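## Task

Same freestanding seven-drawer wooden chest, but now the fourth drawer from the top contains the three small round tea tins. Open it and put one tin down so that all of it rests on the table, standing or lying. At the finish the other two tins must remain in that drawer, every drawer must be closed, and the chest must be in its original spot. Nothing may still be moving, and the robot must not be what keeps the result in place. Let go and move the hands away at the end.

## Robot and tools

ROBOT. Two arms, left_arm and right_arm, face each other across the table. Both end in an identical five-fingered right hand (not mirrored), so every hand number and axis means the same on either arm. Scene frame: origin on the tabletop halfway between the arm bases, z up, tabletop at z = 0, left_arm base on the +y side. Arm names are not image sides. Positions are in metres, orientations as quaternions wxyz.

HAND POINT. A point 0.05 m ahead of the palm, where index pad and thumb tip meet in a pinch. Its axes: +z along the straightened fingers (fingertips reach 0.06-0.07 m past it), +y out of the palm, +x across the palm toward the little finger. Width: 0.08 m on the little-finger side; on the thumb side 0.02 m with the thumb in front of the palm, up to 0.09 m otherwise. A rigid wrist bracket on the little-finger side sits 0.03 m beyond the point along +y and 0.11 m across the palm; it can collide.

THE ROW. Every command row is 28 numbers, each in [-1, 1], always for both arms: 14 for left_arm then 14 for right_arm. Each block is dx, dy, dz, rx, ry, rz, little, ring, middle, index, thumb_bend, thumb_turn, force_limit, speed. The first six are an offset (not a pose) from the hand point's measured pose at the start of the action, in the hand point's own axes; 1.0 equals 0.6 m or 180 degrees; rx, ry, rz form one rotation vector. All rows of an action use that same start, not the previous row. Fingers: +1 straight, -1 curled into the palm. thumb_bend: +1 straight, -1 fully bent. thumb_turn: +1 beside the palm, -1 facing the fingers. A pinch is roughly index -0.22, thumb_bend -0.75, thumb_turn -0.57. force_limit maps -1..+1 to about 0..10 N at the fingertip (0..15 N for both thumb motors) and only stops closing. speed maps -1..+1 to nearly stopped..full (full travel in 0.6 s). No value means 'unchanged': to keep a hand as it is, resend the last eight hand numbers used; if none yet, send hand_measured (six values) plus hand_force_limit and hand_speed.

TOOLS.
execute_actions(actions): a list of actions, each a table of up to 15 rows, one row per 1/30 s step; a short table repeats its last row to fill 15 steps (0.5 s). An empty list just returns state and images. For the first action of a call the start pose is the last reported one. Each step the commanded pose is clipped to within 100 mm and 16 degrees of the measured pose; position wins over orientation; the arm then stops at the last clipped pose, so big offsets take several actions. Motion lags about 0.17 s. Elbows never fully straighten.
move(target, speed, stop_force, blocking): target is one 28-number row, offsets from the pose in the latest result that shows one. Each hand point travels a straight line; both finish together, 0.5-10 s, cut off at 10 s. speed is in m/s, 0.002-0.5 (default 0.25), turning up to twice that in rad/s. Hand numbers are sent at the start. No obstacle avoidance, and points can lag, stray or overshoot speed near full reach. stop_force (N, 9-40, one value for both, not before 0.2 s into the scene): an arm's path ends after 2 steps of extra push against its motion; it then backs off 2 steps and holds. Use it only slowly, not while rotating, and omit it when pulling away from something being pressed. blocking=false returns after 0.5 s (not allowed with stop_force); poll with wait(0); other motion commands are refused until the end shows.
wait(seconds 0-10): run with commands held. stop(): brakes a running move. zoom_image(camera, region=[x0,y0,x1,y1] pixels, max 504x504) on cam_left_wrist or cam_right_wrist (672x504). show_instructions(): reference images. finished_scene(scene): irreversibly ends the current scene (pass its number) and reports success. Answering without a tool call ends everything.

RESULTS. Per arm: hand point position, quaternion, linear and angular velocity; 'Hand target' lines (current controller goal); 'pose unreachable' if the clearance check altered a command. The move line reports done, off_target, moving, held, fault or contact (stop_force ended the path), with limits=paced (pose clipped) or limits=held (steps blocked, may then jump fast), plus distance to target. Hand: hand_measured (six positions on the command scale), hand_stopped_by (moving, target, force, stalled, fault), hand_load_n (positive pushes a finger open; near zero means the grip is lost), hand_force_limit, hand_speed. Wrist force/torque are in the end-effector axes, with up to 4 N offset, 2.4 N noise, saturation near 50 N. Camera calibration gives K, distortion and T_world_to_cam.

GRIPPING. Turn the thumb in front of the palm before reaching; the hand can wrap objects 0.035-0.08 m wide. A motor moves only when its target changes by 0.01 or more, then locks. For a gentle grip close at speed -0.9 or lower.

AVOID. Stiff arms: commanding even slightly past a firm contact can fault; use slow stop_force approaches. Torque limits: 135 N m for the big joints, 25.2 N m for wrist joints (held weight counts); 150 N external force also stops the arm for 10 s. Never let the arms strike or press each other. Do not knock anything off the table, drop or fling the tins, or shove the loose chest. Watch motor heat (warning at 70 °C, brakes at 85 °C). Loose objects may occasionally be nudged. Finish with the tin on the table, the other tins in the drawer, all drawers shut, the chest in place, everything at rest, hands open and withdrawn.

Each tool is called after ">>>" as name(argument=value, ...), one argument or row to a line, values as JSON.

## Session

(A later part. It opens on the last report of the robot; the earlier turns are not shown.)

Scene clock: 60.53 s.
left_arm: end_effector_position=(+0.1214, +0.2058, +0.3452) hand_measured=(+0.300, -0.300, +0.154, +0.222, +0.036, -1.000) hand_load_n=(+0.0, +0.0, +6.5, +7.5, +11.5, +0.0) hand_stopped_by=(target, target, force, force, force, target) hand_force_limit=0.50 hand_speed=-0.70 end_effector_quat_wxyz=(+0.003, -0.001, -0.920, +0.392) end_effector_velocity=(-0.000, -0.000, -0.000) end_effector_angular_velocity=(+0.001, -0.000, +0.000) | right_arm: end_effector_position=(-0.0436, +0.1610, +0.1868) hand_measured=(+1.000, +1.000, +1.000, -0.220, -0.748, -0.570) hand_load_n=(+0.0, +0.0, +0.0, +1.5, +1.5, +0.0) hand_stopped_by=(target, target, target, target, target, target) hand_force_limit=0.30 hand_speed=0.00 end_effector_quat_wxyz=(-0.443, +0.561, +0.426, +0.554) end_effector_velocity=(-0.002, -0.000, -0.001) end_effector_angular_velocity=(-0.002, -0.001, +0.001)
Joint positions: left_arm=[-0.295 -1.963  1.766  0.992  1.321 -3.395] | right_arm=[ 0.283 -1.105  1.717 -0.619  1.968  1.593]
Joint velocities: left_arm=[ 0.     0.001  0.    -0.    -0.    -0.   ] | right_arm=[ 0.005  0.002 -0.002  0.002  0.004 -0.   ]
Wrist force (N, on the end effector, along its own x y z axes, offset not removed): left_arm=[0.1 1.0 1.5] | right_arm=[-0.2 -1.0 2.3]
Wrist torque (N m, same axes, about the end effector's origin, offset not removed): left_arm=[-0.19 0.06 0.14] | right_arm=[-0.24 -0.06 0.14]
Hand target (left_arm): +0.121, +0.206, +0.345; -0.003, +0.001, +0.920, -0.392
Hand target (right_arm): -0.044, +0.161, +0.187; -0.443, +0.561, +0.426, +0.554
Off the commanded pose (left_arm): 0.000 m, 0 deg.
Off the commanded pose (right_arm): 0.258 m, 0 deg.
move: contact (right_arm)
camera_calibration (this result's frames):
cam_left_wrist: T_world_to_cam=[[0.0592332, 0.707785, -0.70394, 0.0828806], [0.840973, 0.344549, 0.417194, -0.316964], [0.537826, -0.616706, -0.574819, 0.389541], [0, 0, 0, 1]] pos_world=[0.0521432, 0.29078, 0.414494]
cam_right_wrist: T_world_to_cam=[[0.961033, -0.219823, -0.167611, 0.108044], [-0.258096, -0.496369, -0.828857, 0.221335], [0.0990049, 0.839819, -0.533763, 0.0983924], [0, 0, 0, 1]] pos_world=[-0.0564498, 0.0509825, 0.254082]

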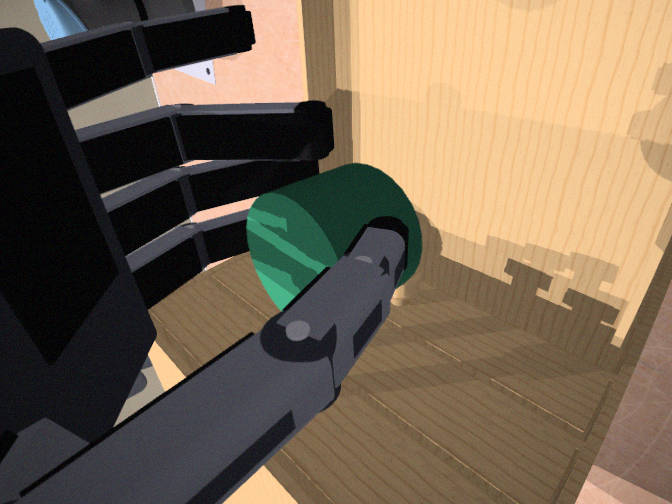

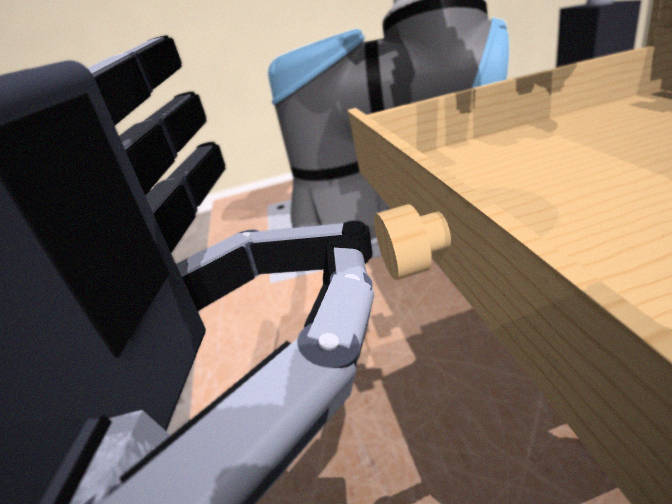

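Impact triggered the stop; it did start moving. Continue slower with higher threshold.

>>> move(
  target=[0,0,0,0,0,0,0.3,-0.3,-0.4,-0.4,-0.4,-1,0.5,-0.7, -0.003,0.42,0.097,0,0,0,1,1,1,-0.22,-0.75,-0.57,0.3,0],
  speed=0.035,
  stop_force=16,
)

Scene clock: 62.37 s.
left_arm: end_effector_position=(+0.1214, +0.2058, +0.3452) hand_measured=(+0.300, -0.300, +0.154, +0.222, +0.036, -1.000) hand_load_n=(+0.0, +0.0, +6.5, +7.5, +11.5, +0.0) hand_stopped_by=(target, target, force, force, force, target) hand_force_limit=0.50 hand_speed=-0.70 end_effector_quat_wxyz=(+0.003, -0.001, -0.920, +0.392) end_effector_velocity=(+0.000, -0.000, -0.000) end_effector_angular_velocity=(+0.001, -0.001, +0.001) | right_arm: end_effector_position=(-0.0066, +0.1602, +0.1858) hand_measured=(+1.000, +1.000, +1.000, -0.220, -0.748, -0.570) hand_load_n=(+0.0, +0.0, +0.0, +1.5, +1.5, +0.0) hand_stopped_by=(target, target, target, target, target, target) hand_force_limit=0.30 hand_speed=0.00 end_effector_quat_wxyz=(-0.443, +0.561, +0.426, +0.554) end_effector_velocity=(-0.002, -0.000, -0.000) end_effector_angular_velocity=(-0.001, -0.000, -0.001)
Joint positions: left_arm=[-0.295 -1.963  1.766  0.992  1.321 -3.395] | right_arm=[ 0.211 -1.132  1.763 -0.638  1.896  1.594]
Joint velocities: left_arm=[-0.     0.001  0.     0.    -0.001 -0.   ] | right_arm=[ 0.005  0.001 -0.002  0.001  0.005 -0.   ]
Wrist force (N, on the end effector, along its own x y z axes, offset not removed): left_arm=[1.3 0.2 1.0] | right_arm=[-0.8 -0.2 2.2]
Wrist torque (N m, same axes, about the end effector's origin, offset not removed): left_arm=[-0.30 -0.21 0.22] | right_arm=[-0.19 0.03 0.08]
Hand target (left_arm): +0.121, +0.206, +0.345; -0.003, +0.001, +0.920, -0.392
Hand target (right_arm): -0.007, +0.160, +0.186; -0.443, +0.561, +0.426, +0.554
Off the commanded pose (left_arm): 0.000 m, 0 deg.
Off the commanded pose (right_arm): 0.222 m, 0 deg.
move: contact (right_arm)
camera_calibration (this result's frames):
cam_left_wrist: T_world_to_cam=[[0.0592329, 0.707784, -0.703941, 0.0828805], [0.840973, 0.344549, 0.417194, -0.316962], [0.537825, -0.616707, -0.574819, 0.38954], [0, 0, 0, 1]] pos_world=[0.0521429, 0.29078, 0.414493]
cam_right_wrist: T_world_to_cam=[[0.961015, -0.220031, -0.167443, 0.0721728], [-0.258054, -0.496271, -0.828929, 0.229685], [0.099293, 0.839822, -0.533704, 0.0948169], [0, 0, 0, 1]] pos_world=[-0.0195026, 0.0502371, 0.253082]

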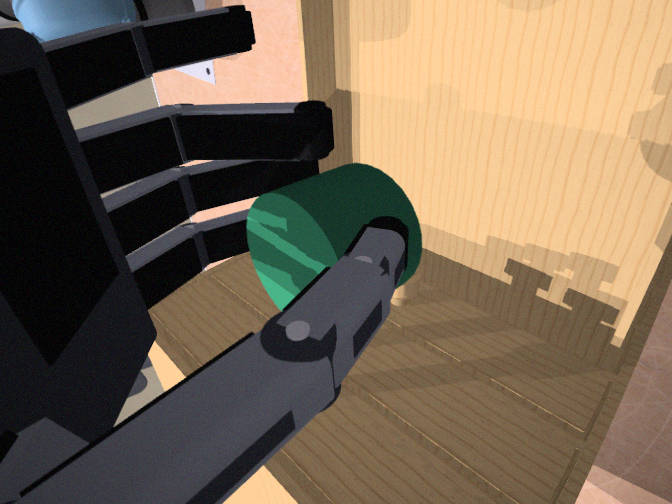

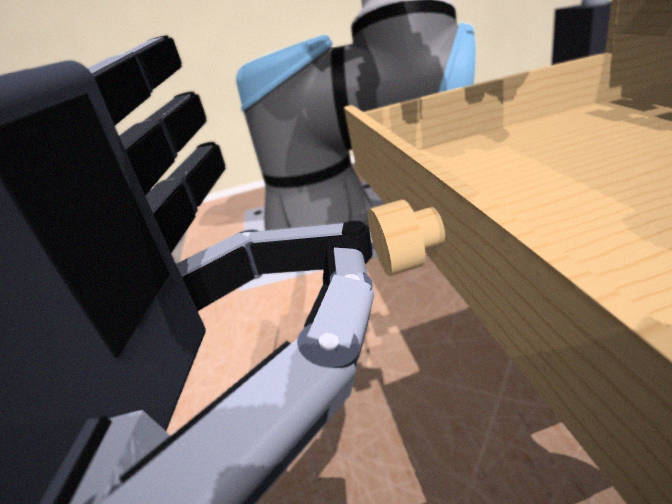

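>>> move(
  target=[0,0,0,0,0,0,0.3,-0.3,-0.4,-0.4,-0.4,-1,0.5,-0.7, 0.004,0.13,0.036,0,0,0,1,1,1,-0.22,-0.75,-0.57,0.3,0],
  speed=0.015,
  stop_force=20,
)

Scene clock: 68.23 s.
left_arm: end_effector_position=(+0.1214, +0.2058, +0.3452) hand_measured=(+0.300, -0.300, +0.154, +0.222, +0.036, -1.000) hand_load_n=(+0.0, +0.0, +6.5, +7.5, +11.5, +0.0) hand_stopped_by=(target, target, force, force, force, target) hand_force_limit=0.50 hand_speed=-0.70 end_effector_quat_wxyz=(+0.003, -0.001, -0.920, +0.392) end_effector_velocity=(-0.000, -0.000, +0.000) end_effector_angular_velocity=(-0.001, +0.001, -0.001) | right_arm: end_effector_position=(+0.0741, +0.1621, +0.1865) hand_measured=(+1.000, +1.000, +1.000, -0.220, -0.748, -0.570) hand_load_n=(+0.0, +0.0, +0.0, +1.5, +1.5, +0.0) hand_stopped_by=(target, target, target, target, target, target) hand_force_limit=0.30 hand_speed=0.00 end_effector_quat_wxyz=(-0.443, +0.561, +0.426, +0.554) end_effector_velocity=(+0.002, +0.000, +0.001) end_effector_angular_velocity=(+0.001, -0.000, +0.002)
Joint positions: left_arm=[-0.295 -1.963  1.766  0.992  1.321 -3.395] | right_arm=[ 0.045 -1.171  1.821 -0.657  1.73   1.594]
Joint velocities: left_arm=[ 0.    -0.    -0.    -0.     0.001  0.   ] | right_arm=[-0.005 -0.001  0.001 -0.    -0.007 -0.   ]
Wrist force (N, on the end effector, along its own x y z axes, offset not removed): left_arm=[0.1 -0.5 -0.1] | right_arm=[-0.8 -3.7 2.3]
Wrist torque (N m, same axes, about the end effector's origin, offset not removed): left_arm=[-0.33 0.06 0.07] | right_arm=[-0.68 -0.08 0.11]
Hand target (left_arm): +0.121, +0.206, +0.345; -0.003, +0.001, +0.920, -0.392
Hand target (right_arm): +0.074, +0.162, +0.187; -0.443, +0.561, +0.426, +0.554
Off the commanded pose (left_arm): 0.000 m, 0 deg.
Off the commanded pose (right_arm): 0.000 m, 0 deg.
move: done
camera_calibration (this result's frames):
cam_left_wrist: T_world_to_cam=[[0.0592327, 0.707784, -0.703941, 0.0828807], [0.840973, 0.344549, 0.417193, -0.316962], [0.537825, -0.616707, -0.574819, 0.38954], [0, 0, 0, 1]] pos_world=[0.0521429, 0.290779, 0.414493]
cam_right_wrist: T_world_to_cam=[[0.961097, -0.220058, -0.166933, -0.00495681], [-0.257628, -0.496269, -0.829063, 0.252036], [0.099598, 0.839817, -0.533655, 0.0856313], [0, 0, 0, 1]] pos_world=[0.0611669, 0.0520721, 0.253824]

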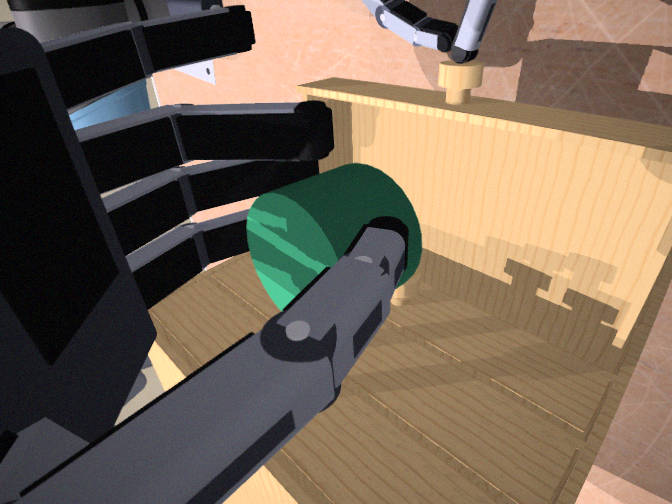

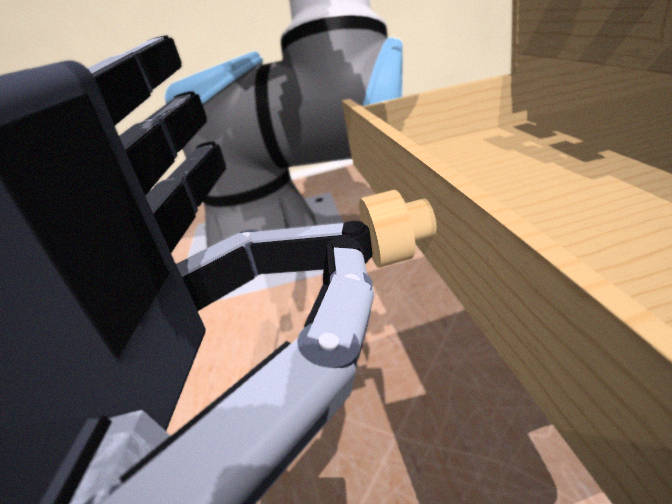

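>>> move(
  target=[0,0,0,0,0,0,0.3,-0.3,-0.4,-0.4,-0.4,-1,0.5,-0.7, 0,0.21,0.05,0,0,0,1,1,1,-0.22,-0.75,-0.57,0.3,0],
  speed=0.02,
  stop_force=20,
)

Scene clock: 75.43 s.
left_arm: end_effector_position=(+0.1214, +0.2058, +0.3452) hand_measured=(+0.300, -0.300, +0.154, +0.222, +0.036, -1.000) hand_load_n=(+0.0, +0.0, +6.5, +7.5, +11.5, +0.0) hand_stopped_by=(target, target, force, force, force, target) hand_force_limit=0.50 hand_speed=-0.70 end_effector_quat_wxyz=(+0.003, -0.001, -0.920, +0.392) end_effector_velocity=(+0.000, +0.000, +0.001) end_effector_angular_velocity=(-0.001, -0.000, +0.001) | right_arm: end_effector_position=(+0.1981, +0.1604, +0.1839) hand_measured=(+1.000, +1.000, +1.000, -0.220, -0.748, -0.570) hand_load_n=(+0.0, +0.0, +0.0, -0.5, +1.5, +0.0) hand_stopped_by=(target, target, target, target, target, target) hand_force_limit=0.30 hand_speed=0.00 end_effector_quat_wxyz=(-0.443, +0.561, +0.426, +0.555) end_effector_velocity=(-0.007, +0.000, -0.000) end_effector_angular_velocity=(-0.000, +0.000, -0.001)
Joint positions: left_arm=[-0.295 -1.963  1.766  0.992  1.321 -3.395] | right_arm=[-0.212 -1.185  1.851 -0.673  1.473  1.595]
Joint velocities: left_arm=[ 0.    -0.001 -0.     0.    -0.001  0.   ] | right_arm=[ 0.014 -0.     0.001 -0.     0.015  0.   ]
Wrist force (N, on the end effector, along its own x y z axes, offset not removed): left_arm=[1.5 -0.6 -0.2] | right_arm=[2.6 -13.4 -5.2]
Wrist torque (N m, same axes, about the end effector's origin, offset not removed): left_arm=[-0.26 -0.12 0.14] | right_arm=[-0.50 0.04 -0.01]
Hand target (left_arm): +0.121, +0.206, +0.345; -0.003, +0.001, +0.920, -0.392
Hand target (right_arm): +0.197, +0.160, +0.184; -0.443, +0.561, +0.426, +0.554
Off the commanded pose (left_arm): 0.000 m, 0 deg.
Off the commanded pose (right_arm): 0.005 m, 0 deg.
move: contact (right_arm)
camera_calibration (this result's frames):
cam_left_wrist: T_world_to_cam=[[0.0592327, 0.707784, -0.703941, 0.0828806], [0.840973, 0.344549, 0.417194, -0.316962], [0.537825, -0.616707, -0.574819, 0.38954], [0, 0, 0, 1]] pos_world=[0.0521429, 0.290779, 0.414493]
cam_right_wrist: T_world_to_cam=[[0.961154, -0.220385, -0.16617, -0.125087], [-0.257158, -0.496339, -0.829166, 0.280945], [0.100259, 0.839689, -0.533733, 0.0731867], [0, 0, 0, 1]] pos_world=[0.185138, 0.0504228, 0.251227]

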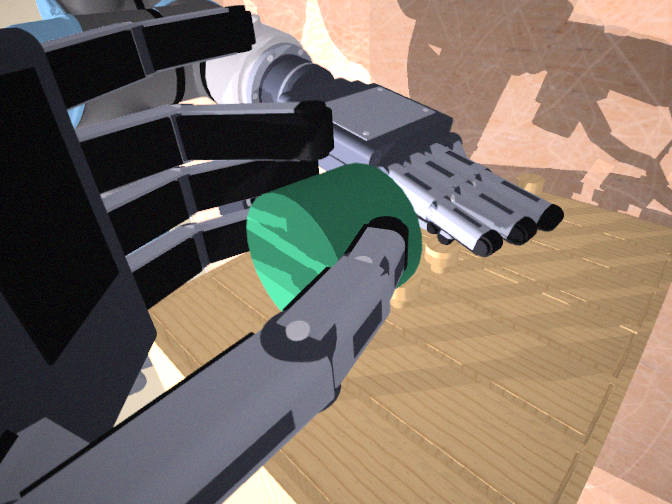

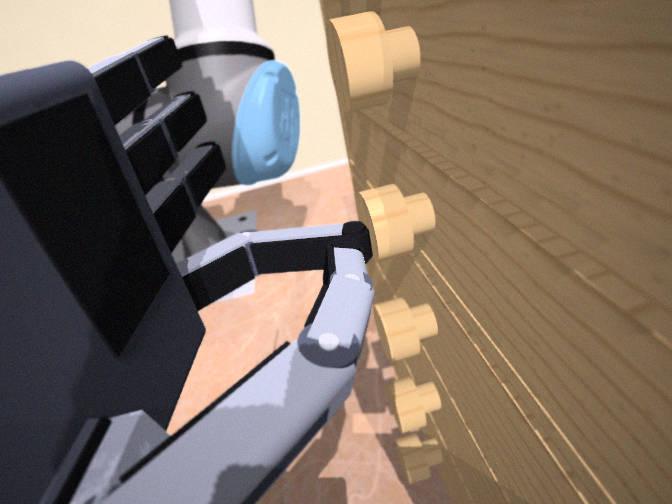

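>>> move(
  target=[0,0,0,0,0,0,0.3,-0.3,-0.4,-0.4,-0.4,-1,0.5,-0.7, 0,-0.12,-0.03,0,0,0,1,1,1,-0.22,-0.75,-0.57,0.3,0],
  speed=0.1,
)

>>> move(
  target=[0,0,0,0,0,0,0.3,-0.3,-0.4,-0.4,-0.4,-1,0.5,-0.7, 0.08,0,-0.6,0,0,0,1,1,1,-0.22,-0.75,-0.57,0.3,0],
  speed=0.3,
)

Scene clock: 76.87 s.
left_arm: end_effector_position=(+0.1214, +0.2058, +0.3452) hand_measured=(+0.300, -0.300, +0.154, +0.222, +0.036, -1.000) hand_load_n=(+0.0, +0.0, +6.5, +7.5, +11.5, +0.0) hand_stopped_by=(target, target, force, force, force, target) hand_force_limit=0.50 hand_speed=-0.70 end_effector_quat_wxyz=(+0.003, -0.001, -0.920, +0.392) end_effector_velocity=(-0.000, -0.000, -0.000) end_effector_angular_velocity=(+0.001, +0.000, -0.000) | right_arm: end_effector_position=(+0.1242, +0.1606, +0.1855) hand_measured=(+1.000, +1.000, +1.000, -0.220, -0.748, -0.570) hand_load_n=(+0.0, +0.0, +0.0, +1.5, +1.5, +0.0) hand_stopped_by=(target, target, target, target, target, target) hand_force_limit=0.30 hand_speed=0.00 end_effector_quat_wxyz=(-0.443, +0.561, +0.426, +0.555) end_effector_velocity=(-0.002, +0.000, -0.000) end_effector_angular_velocity=(-0.001, -0.000, +0.000)
Joint positions: left_arm=[-0.295 -1.963  1.766  0.992  1.321 -3.395] | right_arm=[-0.06  -1.186  1.847 -0.668  1.625  1.595]
Joint velocities: left_arm=[ 0.     0.001  0.    -0.001  0.001 -0.   ] | right_arm=[ 0.005  0.001 -0.001  0.001  0.005 -0.   ]
Wrist force (N, on the end effector, along its own x y z axes, offset not removed): left_arm=[0.9 0.3 -1.1] | right_arm=[-1.8 -1.6 1.9]
Wrist torque (N m, same axes, about the end effector's origin, offset not removed): left_arm=[-0.08 0.00 0.09] | right_arm=[-0.40 0.21 0.10]
Hand target (left_arm): +0.121, +0.206, +0.345; -0.003, +0.001, +0.920, -0.392
Hand target (right_arm): +0.124, +0.161, +0.185; -0.443, +0.561, +0.426, +0.555
Off the commanded pose (left_arm): 0.000 m, 0 deg.
Off the commanded pose (right_arm): 0.000 m, 0 deg.
move: done
camera_calibration (this result's frames):
cam_left_wrist: T_world_to_cam=[[0.0592329, 0.707784, -0.703941, 0.0828805], [0.840973, 0.344549, 0.417194, -0.316962], [0.537825, -0.616707, -0.574819, 0.38954], [0, 0, 0, 1]] pos_world=[0.0521429, 0.29078, 0.414493]
cam_right_wrist: T_world_to_cam=[[0.961094, -0.220283, -0.166653, -0.0536568], [-0.257507, -0.496241, -0.829117, 0.26331], [0.0999399, 0.839774, -0.533659, 0.0812781], [0, 0, 0, 1]] pos_world=[0.11125, 0.0505903, 0.252747]

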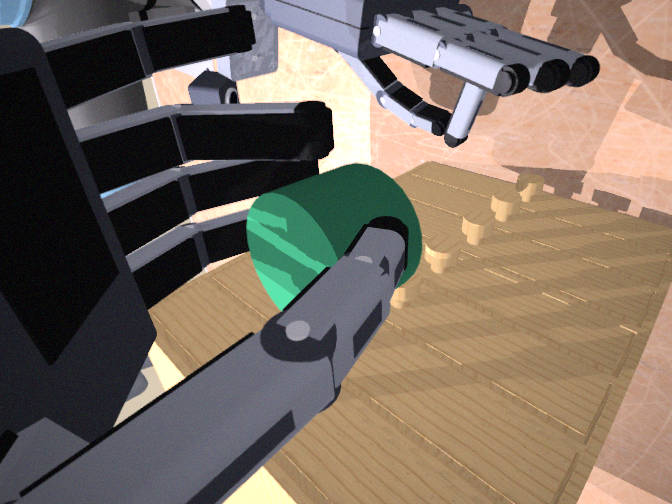

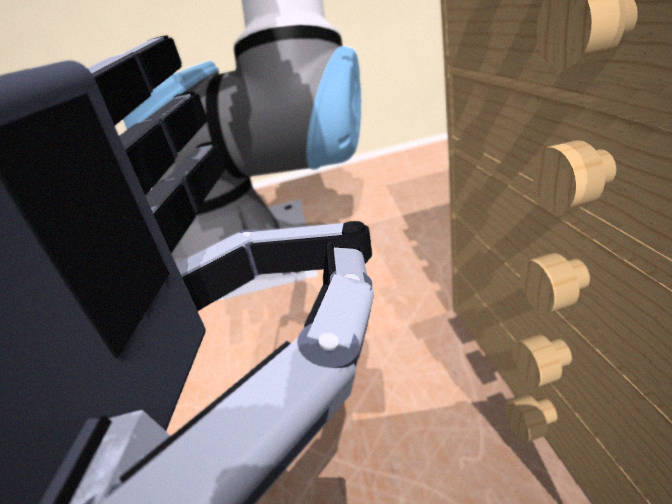

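Scene clock: 78.93 s.
left_arm: end_effector_position=(+0.1214, +0.2058, +0.3452) hand_measured=(+0.300, -0.300, +0.154, +0.222, +0.036, -1.000) hand_load_n=(+0.0, +0.0, +6.5, +7.5, +11.5, +0.0) hand_stopped_by=(target, target, force, force, force, target) hand_force_limit=0.50 hand_speed=-0.70 end_effector_quat_wxyz=(+0.003, -0.001, -0.920, +0.392) end_effector_velocity=(-0.000, +0.000, -0.001) end_effector_angular_velocity=(+0.002, -0.001, -0.000) | right_arm: end_effector_position=(+0.0370, -0.1888, +0.2313) hand_measured=(+1.000, +1.000, +1.000, -0.220, -0.748, -0.570) hand_load_n=(+0.0, +0.0, +0.0, +1.5, +1.5, +0.0) hand_stopped_by=(target, target, target, target, target, target) hand_force_limit=0.30 hand_speed=0.00 end_effector_quat_wxyz=(-0.443, +0.561, +0.426, +0.554) end_effector_velocity=(-0.001, -0.002, +0.001) end_effector_angular_velocity=(-0.001, +0.000, +0.001)
Joint positions: left_arm=[-0.295 -1.963  1.766  0.992  1.321 -3.395] | right_arm=[ 0.093 -2.133  2.555 -0.43   1.778  1.594]
Joint velocities: left_arm=[ 0.     0.001  0.001  0.     0.    -0.   ] | right_arm=[ 0.003 -0.008 -0.001  0.01   0.002  0.   ]
Wrist force (N, on the end effector, along its own x y z axes, offset not removed): left_arm=[0.4 -0.5 0.0] | right_arm=[1.3 -2.5 1.8]
Wrist torque (N m, same axes, about the end effector's origin, offset not removed): left_arm=[-0.27 0.03 0.05] | right_arm=[-0.53 -0.19 0.19]
Hand target (left_arm): +0.121, +0.206, +0.345; -0.003, +0.001, +0.920, -0.392
Hand target (right_arm): +0.037, -0.189, +0.231; -0.443, +0.561, +0.426, +0.554
Off the commanded pose (left_arm): 0.000 m, 0 deg.
Off the commanded pose (right_arm): 0.001 m, 0 deg.
move: done
camera_calibration (this result's frames):
cam_left_wrist: T_world_to_cam=[[0.0592329, 0.707784, -0.703941, 0.0828807], [0.840973, 0.344549, 0.417194, -0.316962], [0.537825, -0.616707, -0.574819, 0.38954], [0, 0, 0, 1]] pos_world=[0.0521429, 0.290779, 0.414493]
cam_right_wrist: T_world_to_cam=[[0.961011, -0.220314, -0.167089, -0.0391028], [-0.257884, -0.496106, -0.829081, 0.105528], [0.0997643, 0.839846, -0.533579, 0.407819], [0, 0, 0, 1]] pos_world=[0.0241065, -0.298767, 0.298561]

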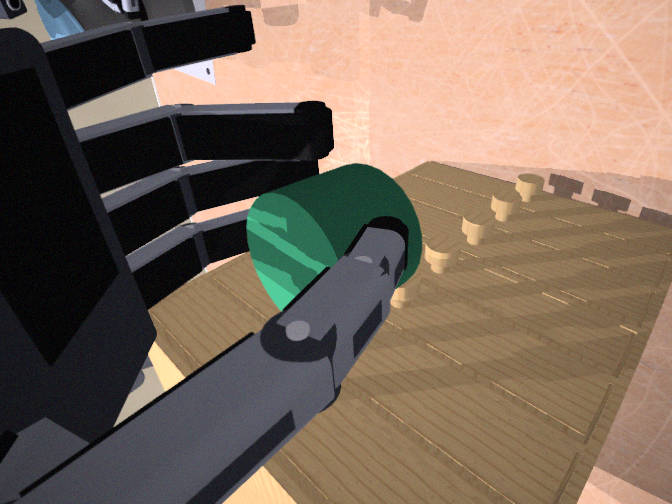

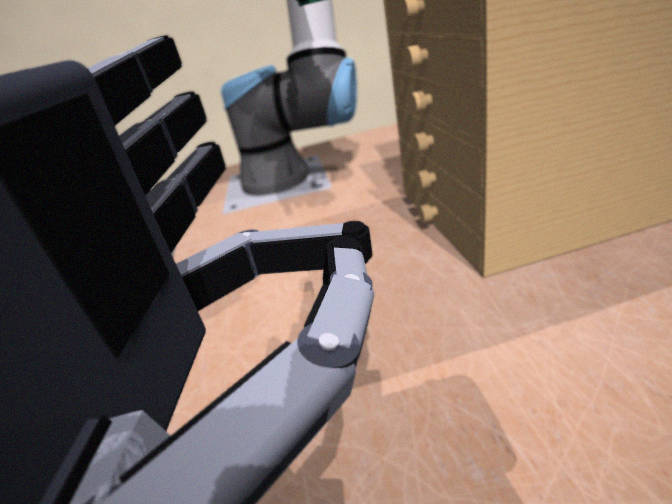

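>>> move(
  target=[0.102,0.177,0.484,0,0,0,0.3,-0.3,-0.4,-0.4,-0.4,-1,0.5,-0.7, 0,0,0,0,0,0,1,1,1,-0.22,-0.75,-0.57,0.3,0],
  speed=0.15,
)

>>> move(
  target=[0,0.04,0.04,0,0,0,0.3,-0.3,-0.4,-0.4,-0.4,-1,0.5,-0.7, 0,0,0,0,0,0,1,1,1,-0.22,-0.75,-0.57,0.3,0],
  speed=0.008,
  stop_force=9,
)

Scene clock: 81.87 s.
left_arm: end_effector_position=(+0.0583, +0.0708, +0.0677) hand_measured=(+0.300, -0.300, +0.154, +0.222, +0.036, -1.000) hand_load_n=(+0.0, +0.0, +6.5, +7.5, +11.5, +0.0) hand_stopped_by=(target, target, force, force, force, target) hand_force_limit=0.50 hand_speed=-0.70 end_effector_quat_wxyz=(+0.003, -0.001, -0.920, +0.392) end_effector_velocity=(-0.000, -0.001, -0.002) end_effector_angular_velocity=(+0.001, -0.000, +0.000) | right_arm: end_effector_position=(+0.0370, -0.1888, +0.2313) hand_measured=(+1.000, +1.000, +1.000, -0.220, -0.748, -0.570) hand_load_n=(+0.0, +0.0, +0.0, +1.5, +1.5, +0.0) hand_stopped_by=(target, target, target, target, target, target) hand_force_limit=0.30 hand_speed=0.00 end_effector_quat_wxyz=(-0.443, +0.561, +0.426, +0.554) end_effector_velocity=(+0.000, +0.000, +0.000) end_effector_angular_velocity=(+0.001, +0.000, -0.001)
Joint positions: left_arm=[-0.334 -1.454  2.084  0.174  1.294 -3.424] | right_arm=[ 0.093 -2.133  2.555 -0.43   1.778  1.594]
Joint velocities: left_arm=[ 0.001  0.007 -0.001 -0.006  0.001  0.001] | right_arm=[ 0.     0.    -0.    -0.001  0.001  0.   ]
Wrist force (N, on the end effector, along its own x y z axes, offset not removed): left_arm=[0.2 -0.3 -0.1] | right_arm=[-0.5 -1.5 2.8]
Wrist torque (N m, same axes, about the end effector's origin, offset not removed): left_arm=[-0.26 0.02 0.13] | right_arm=[-0.37 0.03 0.14]
Hand target (left_arm): +0.058, +0.071, +0.067; -0.003, +0.001, +0.920, -0.392
Hand target (right_arm): +0.037, -0.189, +0.231; -0.443, +0.561, +0.426, +0.554
Off the commanded pose (left_arm): 0.001 m, 0 deg.
Off the commanded pose (right_arm): 0.000 m, 0 deg.
move: done
camera_calibration (this result's frames):
cam_left_wrist: T_world_to_cam=[[0.0591633, 0.707804, -0.703927, -0.0131363], [0.841018, 0.344533, 0.417116, -0.101632], [0.537762, -0.616693, -0.574893, 0.180753], [0, 0, 0, 1]] pos_world=[-0.010951, 0.155783, 0.137059]
cam_right_wrist: T_world_to_cam=[[0.961011, -0.220314, -0.167089, -0.0391028], [-0.257884, -0.496106, -0.829081, 0.105528], [0.0997643, 0.839846, -0.533579, 0.407819], [0, 0, 0, 1]] pos_world=[0.0241065, -0.298767, 0.298561]

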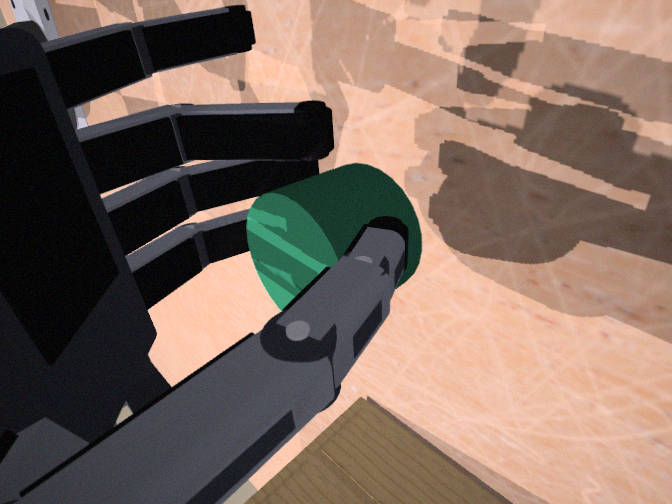

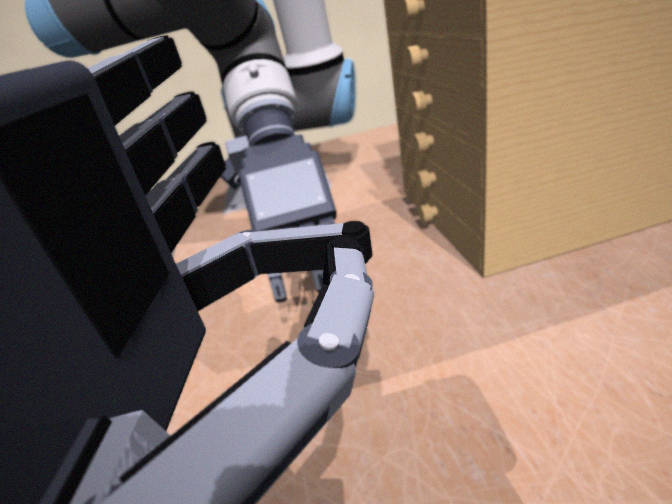

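Scene clock: 86.33 s.
left_arm: end_effector_position=(+0.0582, +0.0701, +0.0340) hand_measured=(+0.300, -0.300, +0.154, +0.222, +0.036, -1.000) hand_load_n=(+0.0, +0.0, +6.5, +7.5, +11.5, +0.0) hand_stopped_by=(target, target, force, force, force, target) hand_force_limit=0.50 hand_speed=-0.70 end_effector_quat_wxyz=(+0.003, -0.001, -0.920, +0.392) end_effector_velocity=(-0.000, +0.000, -0.002) end_effector_angular_velocity=(-0.000, +0.000, -0.001) | right_arm: end_effector_position=(+0.0370, -0.1888, +0.2313) hand_measured=(+1.000, +1.000, +1.000, -0.220, -0.748, -0.570) hand_load_n=(+0.0, +0.0, +0.0, +1.5, +1.5, +0.0) hand_stopped_by=(target, target, target, target, target, target) hand_force_limit=0.30 hand_speed=0.00 end_effector_quat_wxyz=(-0.443, +0.561, +0.426, +0.554) end_effector_velocity=(-0.000, -0.000, -0.000) end_effector_angular_velocity=(-0.001, -0.000, +0.001)
Joint positions: left_arm=[-0.334 -1.395  2.123  0.076  1.294 -3.424] | right_arm=[ 0.093 -2.133  2.555 -0.43   1.778  1.594]
Joint velocities: left_arm=[ 0.     0.003  0.003 -0.006  0.001  0.   ] | right_arm=[ 0.    -0.001  0.001  0.    -0.001 -0.   ]
Wrist force (N, on the end effector, along its own x y z axes, offset not removed): left_arm=[-0.3 -1.0 0.5] | right_arm=[0.1 -2.8 2.7]
Wrist torque (N m, same axes, about the end effector's origin, offset not removed): left_arm=[-0.42 0.07 0.12] | right_arm=[-0.67 -0.12 0.09]
Hand target (left_arm): +0.058, +0.070, +0.034; -0.003, +0.001, +0.920, -0.392
Hand target (right_arm): +0.037, -0.189, +0.231; -0.443, +0.561, +0.426, +0.554
Off the commanded pose (left_arm): 0.000 m, 0 deg.
Off the commanded pose (right_arm): 0.000 m, 0 deg.
move: done
camera_calibration (this result's frames):
cam_left_wrist: T_world_to_cam=[[0.059164, 0.707816, -0.703915, -0.036377], [0.841016, 0.344528, 0.417124, -0.0872572], [0.537766, -0.616683, -0.574901, 0.161082], [0, 0, 0, 1]] pos_world=[-0.0110873, 0.155147, 0.103397]
cam_right_wrist: T_world_to_cam=[[0.961011, -0.220314, -0.167089, -0.0391027], [-0.257884, -0.496106, -0.829081, 0.105528], [0.0997642, 0.839846, -0.533579, 0.407819], [0, 0, 0, 1]] pos_world=[0.0241064, -0.298767, 0.298561]

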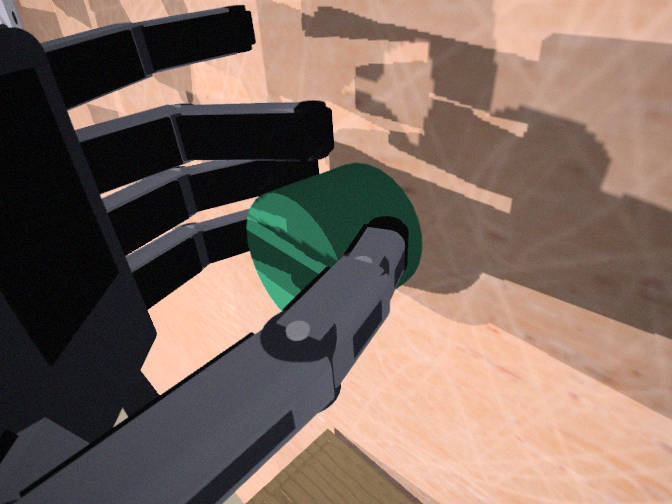

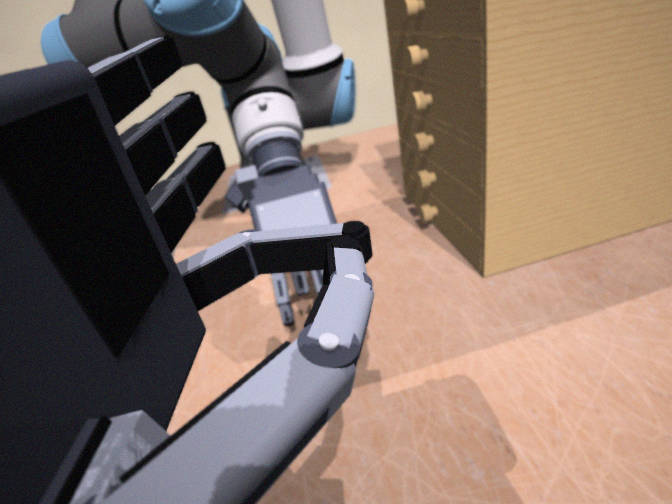

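No contact yet.

>>> move(
  target=[0,0.02,0.02,0,0,0,0.3,-0.3,-0.4,-0.4,-0.4,-1,0.5,-0.7, 0,0,0,0,0,0,1,1,1,-0.22,-0.75,-0.57,0.3,0],
  speed=0.004,
  stop_force=9,
)

Scene clock: 87.77 s.
left_arm: end_effector_position=(+0.0582, +0.0701, +0.0300) hand_measured=(+0.300, -0.300, +0.154, +0.222, +0.036, -1.000) hand_load_n=(+0.0, +0.0, +4.5, +6.0, +10.5, -0.5) hand_stopped_by=(target, target, force, force, force, target) hand_force_limit=0.50 hand_speed=-0.70 end_effector_quat_wxyz=(+0.003, -0.001, -0.920, +0.392) end_effector_velocity=(+0.000, +0.001, +0.002) end_effector_angular_velocity=(+0.002, -0.001, -0.000) | right_arm: end_effector_position=(+0.0370, -0.1888, +0.2313) hand_measured=(+1.000, +1.000, +1.000, -0.220, -0.748, -0.570) hand_load_n=(+0.0, +0.0, +0.0, +1.5, +1.5, +0.0) hand_stopped_by=(target, target, target, target, target, target) hand_force_limit=0.30 hand_speed=0.00 end_effector_quat_wxyz=(-0.443, +0.561, +0.426, +0.554) end_effector_velocity=(-0.000, +0.000, +0.000) end_effector_angular_velocity=(+0.001, +0.001, +0.002)
Joint positions: left_arm=[-0.334 -1.388  2.127  0.064  1.294 -3.424] | right_arm=[ 0.093 -2.133  2.555 -0.43   1.778  1.594]
Joint velocities: left_arm=[-0.    -0.004 -0.002  0.007  0.     0.   ] | right_arm=[ 0.    -0.     0.    -0.001 -0.002  0.001]
Wrist force (N, on the end effector, along its own x y z axes, offset not removed): left_arm=[2.3 -5.8 -6.3] | right_arm=[-2.1 -3.1 3.5]
Wrist torque (N m, same axes, about the end effector's origin, offset not removed): left_arm=[0.00 0.07 0.15] | right_arm=[-0.63 0.20 -0.01]
Hand target (left_arm): +0.058, +0.070, +0.030; -0.003, +0.001, +0.920, -0.392
Hand target (right_arm): +0.037, -0.189, +0.231; -0.443, +0.561, +0.426, +0.554
Off the commanded pose (left_arm): 0.013 m, 0 deg.
Off the commanded pose (right_arm): 0.000 m, 0 deg.
move: contact (left_arm)
camera_calibration (this result's frames):
cam_left_wrist: T_world_to_cam=[[0.0591918, 0.707873, -0.703856, -0.0392035], [0.84101, 0.344482, 0.417174, -0.0855662], [0.537772, -0.616643, -0.574937, 0.158744], [0, 0, 0, 1]] pos_world=[-0.0110857, 0.155116, 0.0993705]
cam_right_wrist: T_world_to_cam=[[0.961011, -0.220314, -0.167089, -0.0391029], [-0.257884, -0.496106, -0.829081, 0.105528], [0.0997644, 0.839846, -0.533579, 0.407819], [0, 0, 0, 1]] pos_world=[0.0241065, -0.298767, 0.298561]

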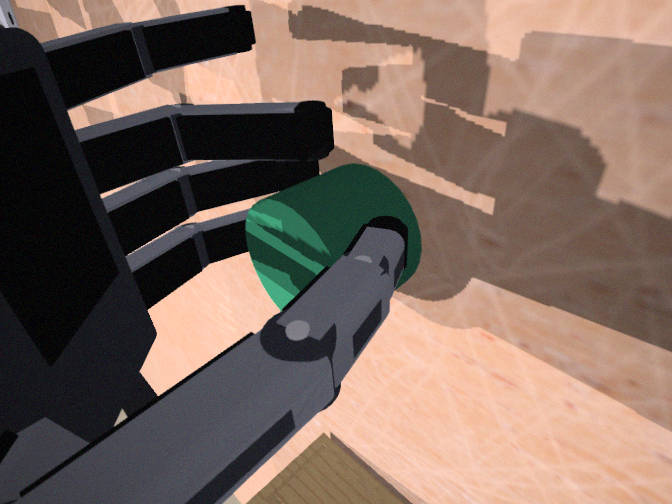

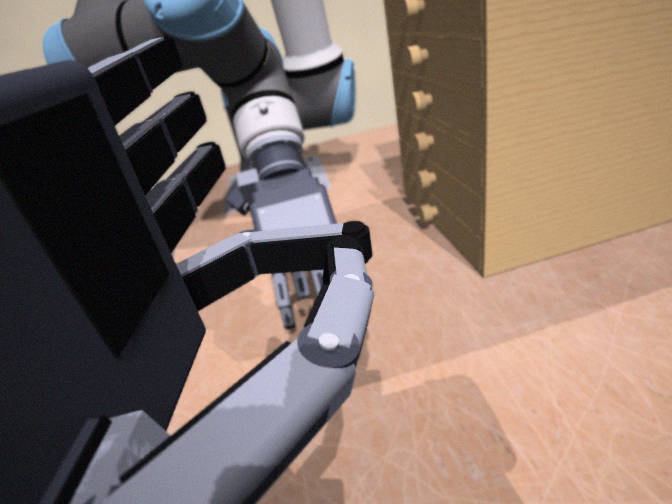

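>>> move(
  target=[0,-0.002,-0.002,0,0,0,0.3,0.5,0.6,0.6,0.4,-1,0.5,-0.5, 0,0,0,0,0,0,1,1,1,-0.22,-0.75,-0.57,0.3,0],
  speed=0.01,
)

>>> move(
  target=[0,-0.15,-0.15,0,0,0,0.3,0.5,0.6,0.6,0.4,-1,0.5,-0.5, 0,0,0,0,0,0,1,1,1,-0.22,-0.75,-0.57,0.3,0],
  speed=0.08,
)

Scene clock: 89.10 s.
left_arm: end_effector_position=(+0.0582, +0.0701, +0.0317) hand_measured=(+0.300, +0.500, +0.600, +0.600, +0.400, -1.000) hand_load_n=(+0.0, +0.0, +0.0, +0.0, +0.0, +0.0) hand_stopped_by=(target, target, target, target, target, target) hand_force_limit=0.50 hand_speed=-0.50 end_effector_quat_wxyz=(+0.003, -0.001, -0.920, +0.392) end_effector_velocity=(-0.000, +0.000, -0.000) end_effector_angular_velocity=(+0.001, +0.000, -0.001) | right_arm: end_effector_position=(+0.0370, -0.1888, +0.2313) hand_measured=(+1.000, +1.000, +1.000, -0.220, -0.748, -0.570) hand_load_n=(+0.0, +0.0, +0.0, +1.5, +1.5, +0.0) hand_stopped_by=(target, target, target, target, target, target) hand_force_limit=0.30 hand_speed=0.00 end_effector_quat_wxyz=(-0.443, +0.561, +0.426, +0.554) end_effector_velocity=(-0.000, -0.000, -0.000) end_effector_angular_velocity=(-0.001, -0.000, -0.000)
Joint positions: left_arm=[-0.334 -1.391  2.125  0.069  1.294 -3.424] | right_arm=[ 0.093 -2.133  2.555 -0.43   1.778  1.594]
Joint velocities: left_arm=[ 0.     0.001  0.    -0.001  0.001 -0.   ] | right_arm=[ 0.     0.     0.001 -0.     0.    -0.   ]
Wrist force (N, on the end effector, along its own x y z axes, offset not removed): left_arm=[-0.1 -0.3 0.4] | right_arm=[0.4 -1.0 3.2]
Wrist torque (N m, same axes, about the end effector's origin, offset not removed): left_arm=[-0.25 0.05 0.18] | right_arm=[-0.37 -0.21 0.19]
Hand target (left_arm): +0.058, +0.070, +0.032; -0.003, +0.001, +0.920, -0.392
Hand target (right_arm): +0.037, -0.189, +0.231; -0.443, +0.561, +0.426, +0.554
Off the commanded pose (left_arm): 0.000 m, 0 deg.
Off the commanded pose (right_arm): 0.000 m, 0 deg.
move: done
camera_calibration (this result's frames):
cam_left_wrist: T_world_to_cam=[[0.0591928, 0.707876, -0.703853, -0.0380351], [0.841009, 0.34448, 0.417177, -0.0862963], [0.537773, -0.616641, -0.574939, 0.159732], [0, 0, 0, 1]] pos_world=[-0.0110719, 0.155149, 0.101066]
cam_right_wrist: T_world_to_cam=[[0.961011, -0.220314, -0.167089, -0.0391029], [-0.257884, -0.496106, -0.829081, 0.105528], [0.0997645, 0.839846, -0.533579, 0.407819], [0, 0, 0, 1]] pos_world=[0.0241065, -0.298767, 0.298561]

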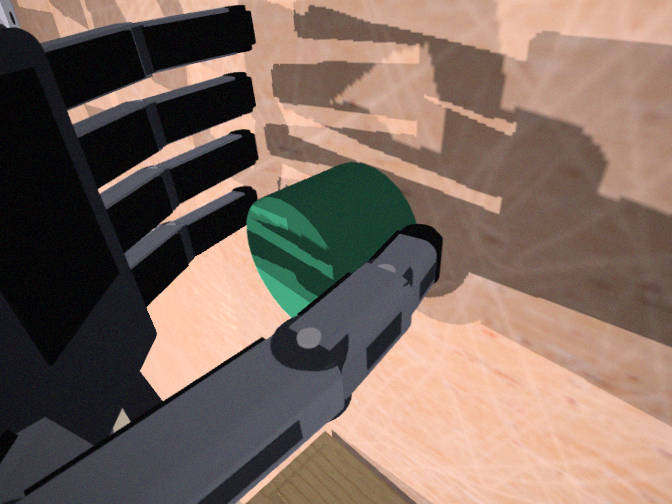

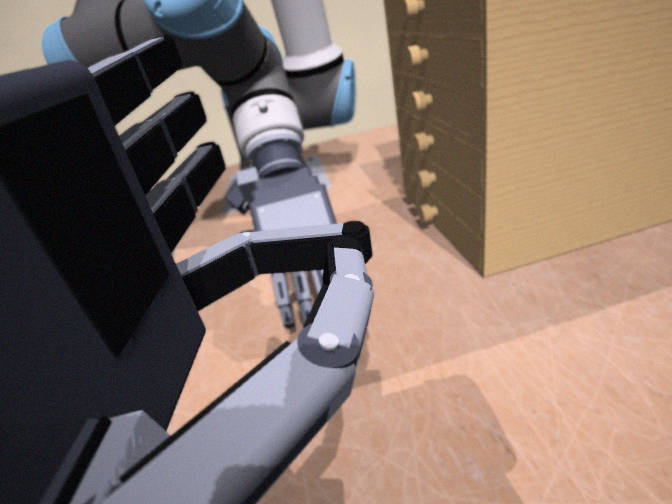

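Scene clock: 91.20 s.
left_arm: end_effector_position=(+0.0587, +0.0725, +0.1587) hand_measured=(+0.300, +0.500, +0.600, +0.600, +0.400, -1.000) hand_load_n=(+0.0, +0.0, +0.0, +0.0, +0.0, +0.0) hand_stopped_by=(target, target, target, target, target, target) hand_force_limit=0.50 hand_speed=-0.50 end_effector_quat_wxyz=(+0.003, -0.001, -0.920, +0.392) end_effector_velocity=(-0.001, -0.000, +0.002) end_effector_angular_velocity=(+0.000, +0.001, -0.001) | right_arm: end_effector_position=(+0.0370, -0.1888, +0.2313) hand_measured=(+1.000, +1.000, +1.000, -0.220, -0.748, -0.570) hand_load_n=(+0.0, +0.0, +0.0, +1.5, +1.5, +0.0) hand_stopped_by=(target, target, target, target, target, target) hand_force_limit=0.30 hand_speed=0.00 end_effector_quat_wxyz=(-0.443, +0.561, +0.426, +0.554) end_effector_velocity=(+0.000, +0.000, +0.000) end_effector_angular_velocity=(+0.000, -0.000, -0.000)
Joint positions: left_arm=[-0.335 -1.573  1.945  0.431  1.293 -3.425] | right_arm=[ 0.093 -2.133  2.555 -0.43   1.778  1.594]
Joint velocities: left_arm=[-0.    -0.002 -0.004  0.006  0.001 -0.   ] | right_arm=[-0.    -0.     0.    -0.001 -0.    -0.   ]
Wrist force (N, on the end effector, along its own x y z axes, offset not removed): left_arm=[0.7 0.3 -1.1] | right_arm=[-0.7 -1.0 3.7]
Wrist torque (N m, same axes, about the end effector's origin, offset not removed): left_arm=[-0.12 0.06 0.10] | right_arm=[-0.43 0.02 0.08]
Hand target (left_arm): +0.059, +0.073, +0.159; -0.003, +0.001, +0.920, -0.392
Hand target (right_arm): +0.037, -0.189, +0.231; -0.443, +0.561, +0.426, +0.554
Off the commanded pose (left_arm): 0.000 m, 0 deg.
Off the commanded pose (right_arm): 0.000 m, 0 deg.
move: done
camera_calibration (this result's frames):
cam_left_wrist: T_world_to_cam=[[0.0591957, 0.70783, -0.703899, 0.049626], [0.841018, 0.344496, 0.417147, -0.140523], [0.537759, -0.616685, -0.574905, 0.233927], [0, 0, 0, 1]] pos_world=[-0.0105516, 0.157542, 0.228036]
cam_right_wrist: T_world_to_cam=[[0.961011, -0.220314, -0.167089, -0.0391028], [-0.257884, -0.496106, -0.829081, 0.105528], [0.0997643, 0.839846, -0.533579, 0.407819], [0, 0, 0, 1]] pos_world=[0.0241065, -0.298767, 0.298561]

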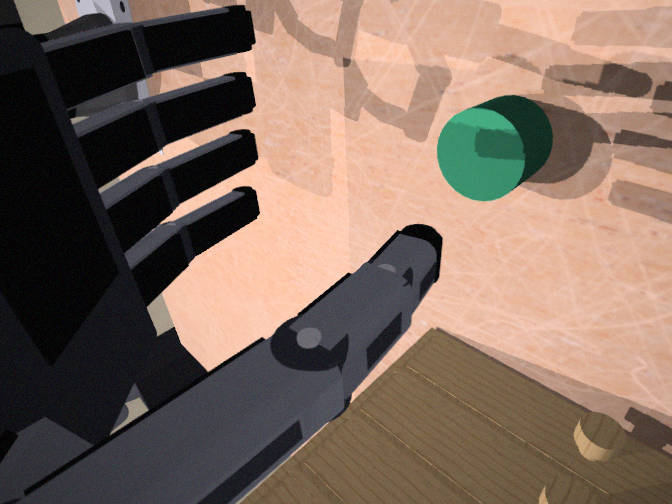

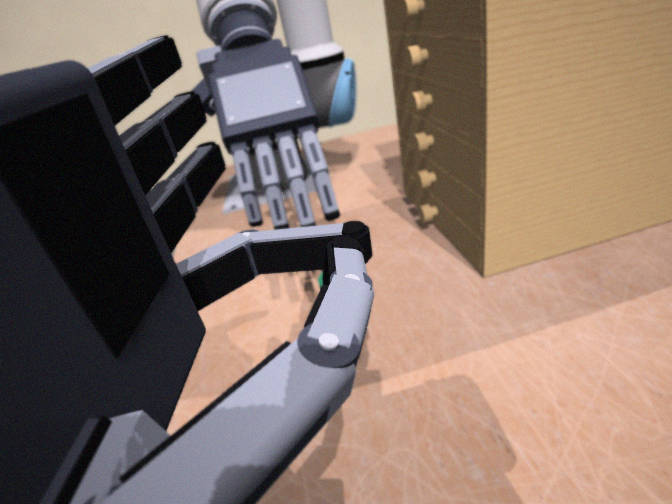

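Tin stands, drawers flush.

>>> finished_scene(
  scene=2,
)

The scene is finished: the task was done.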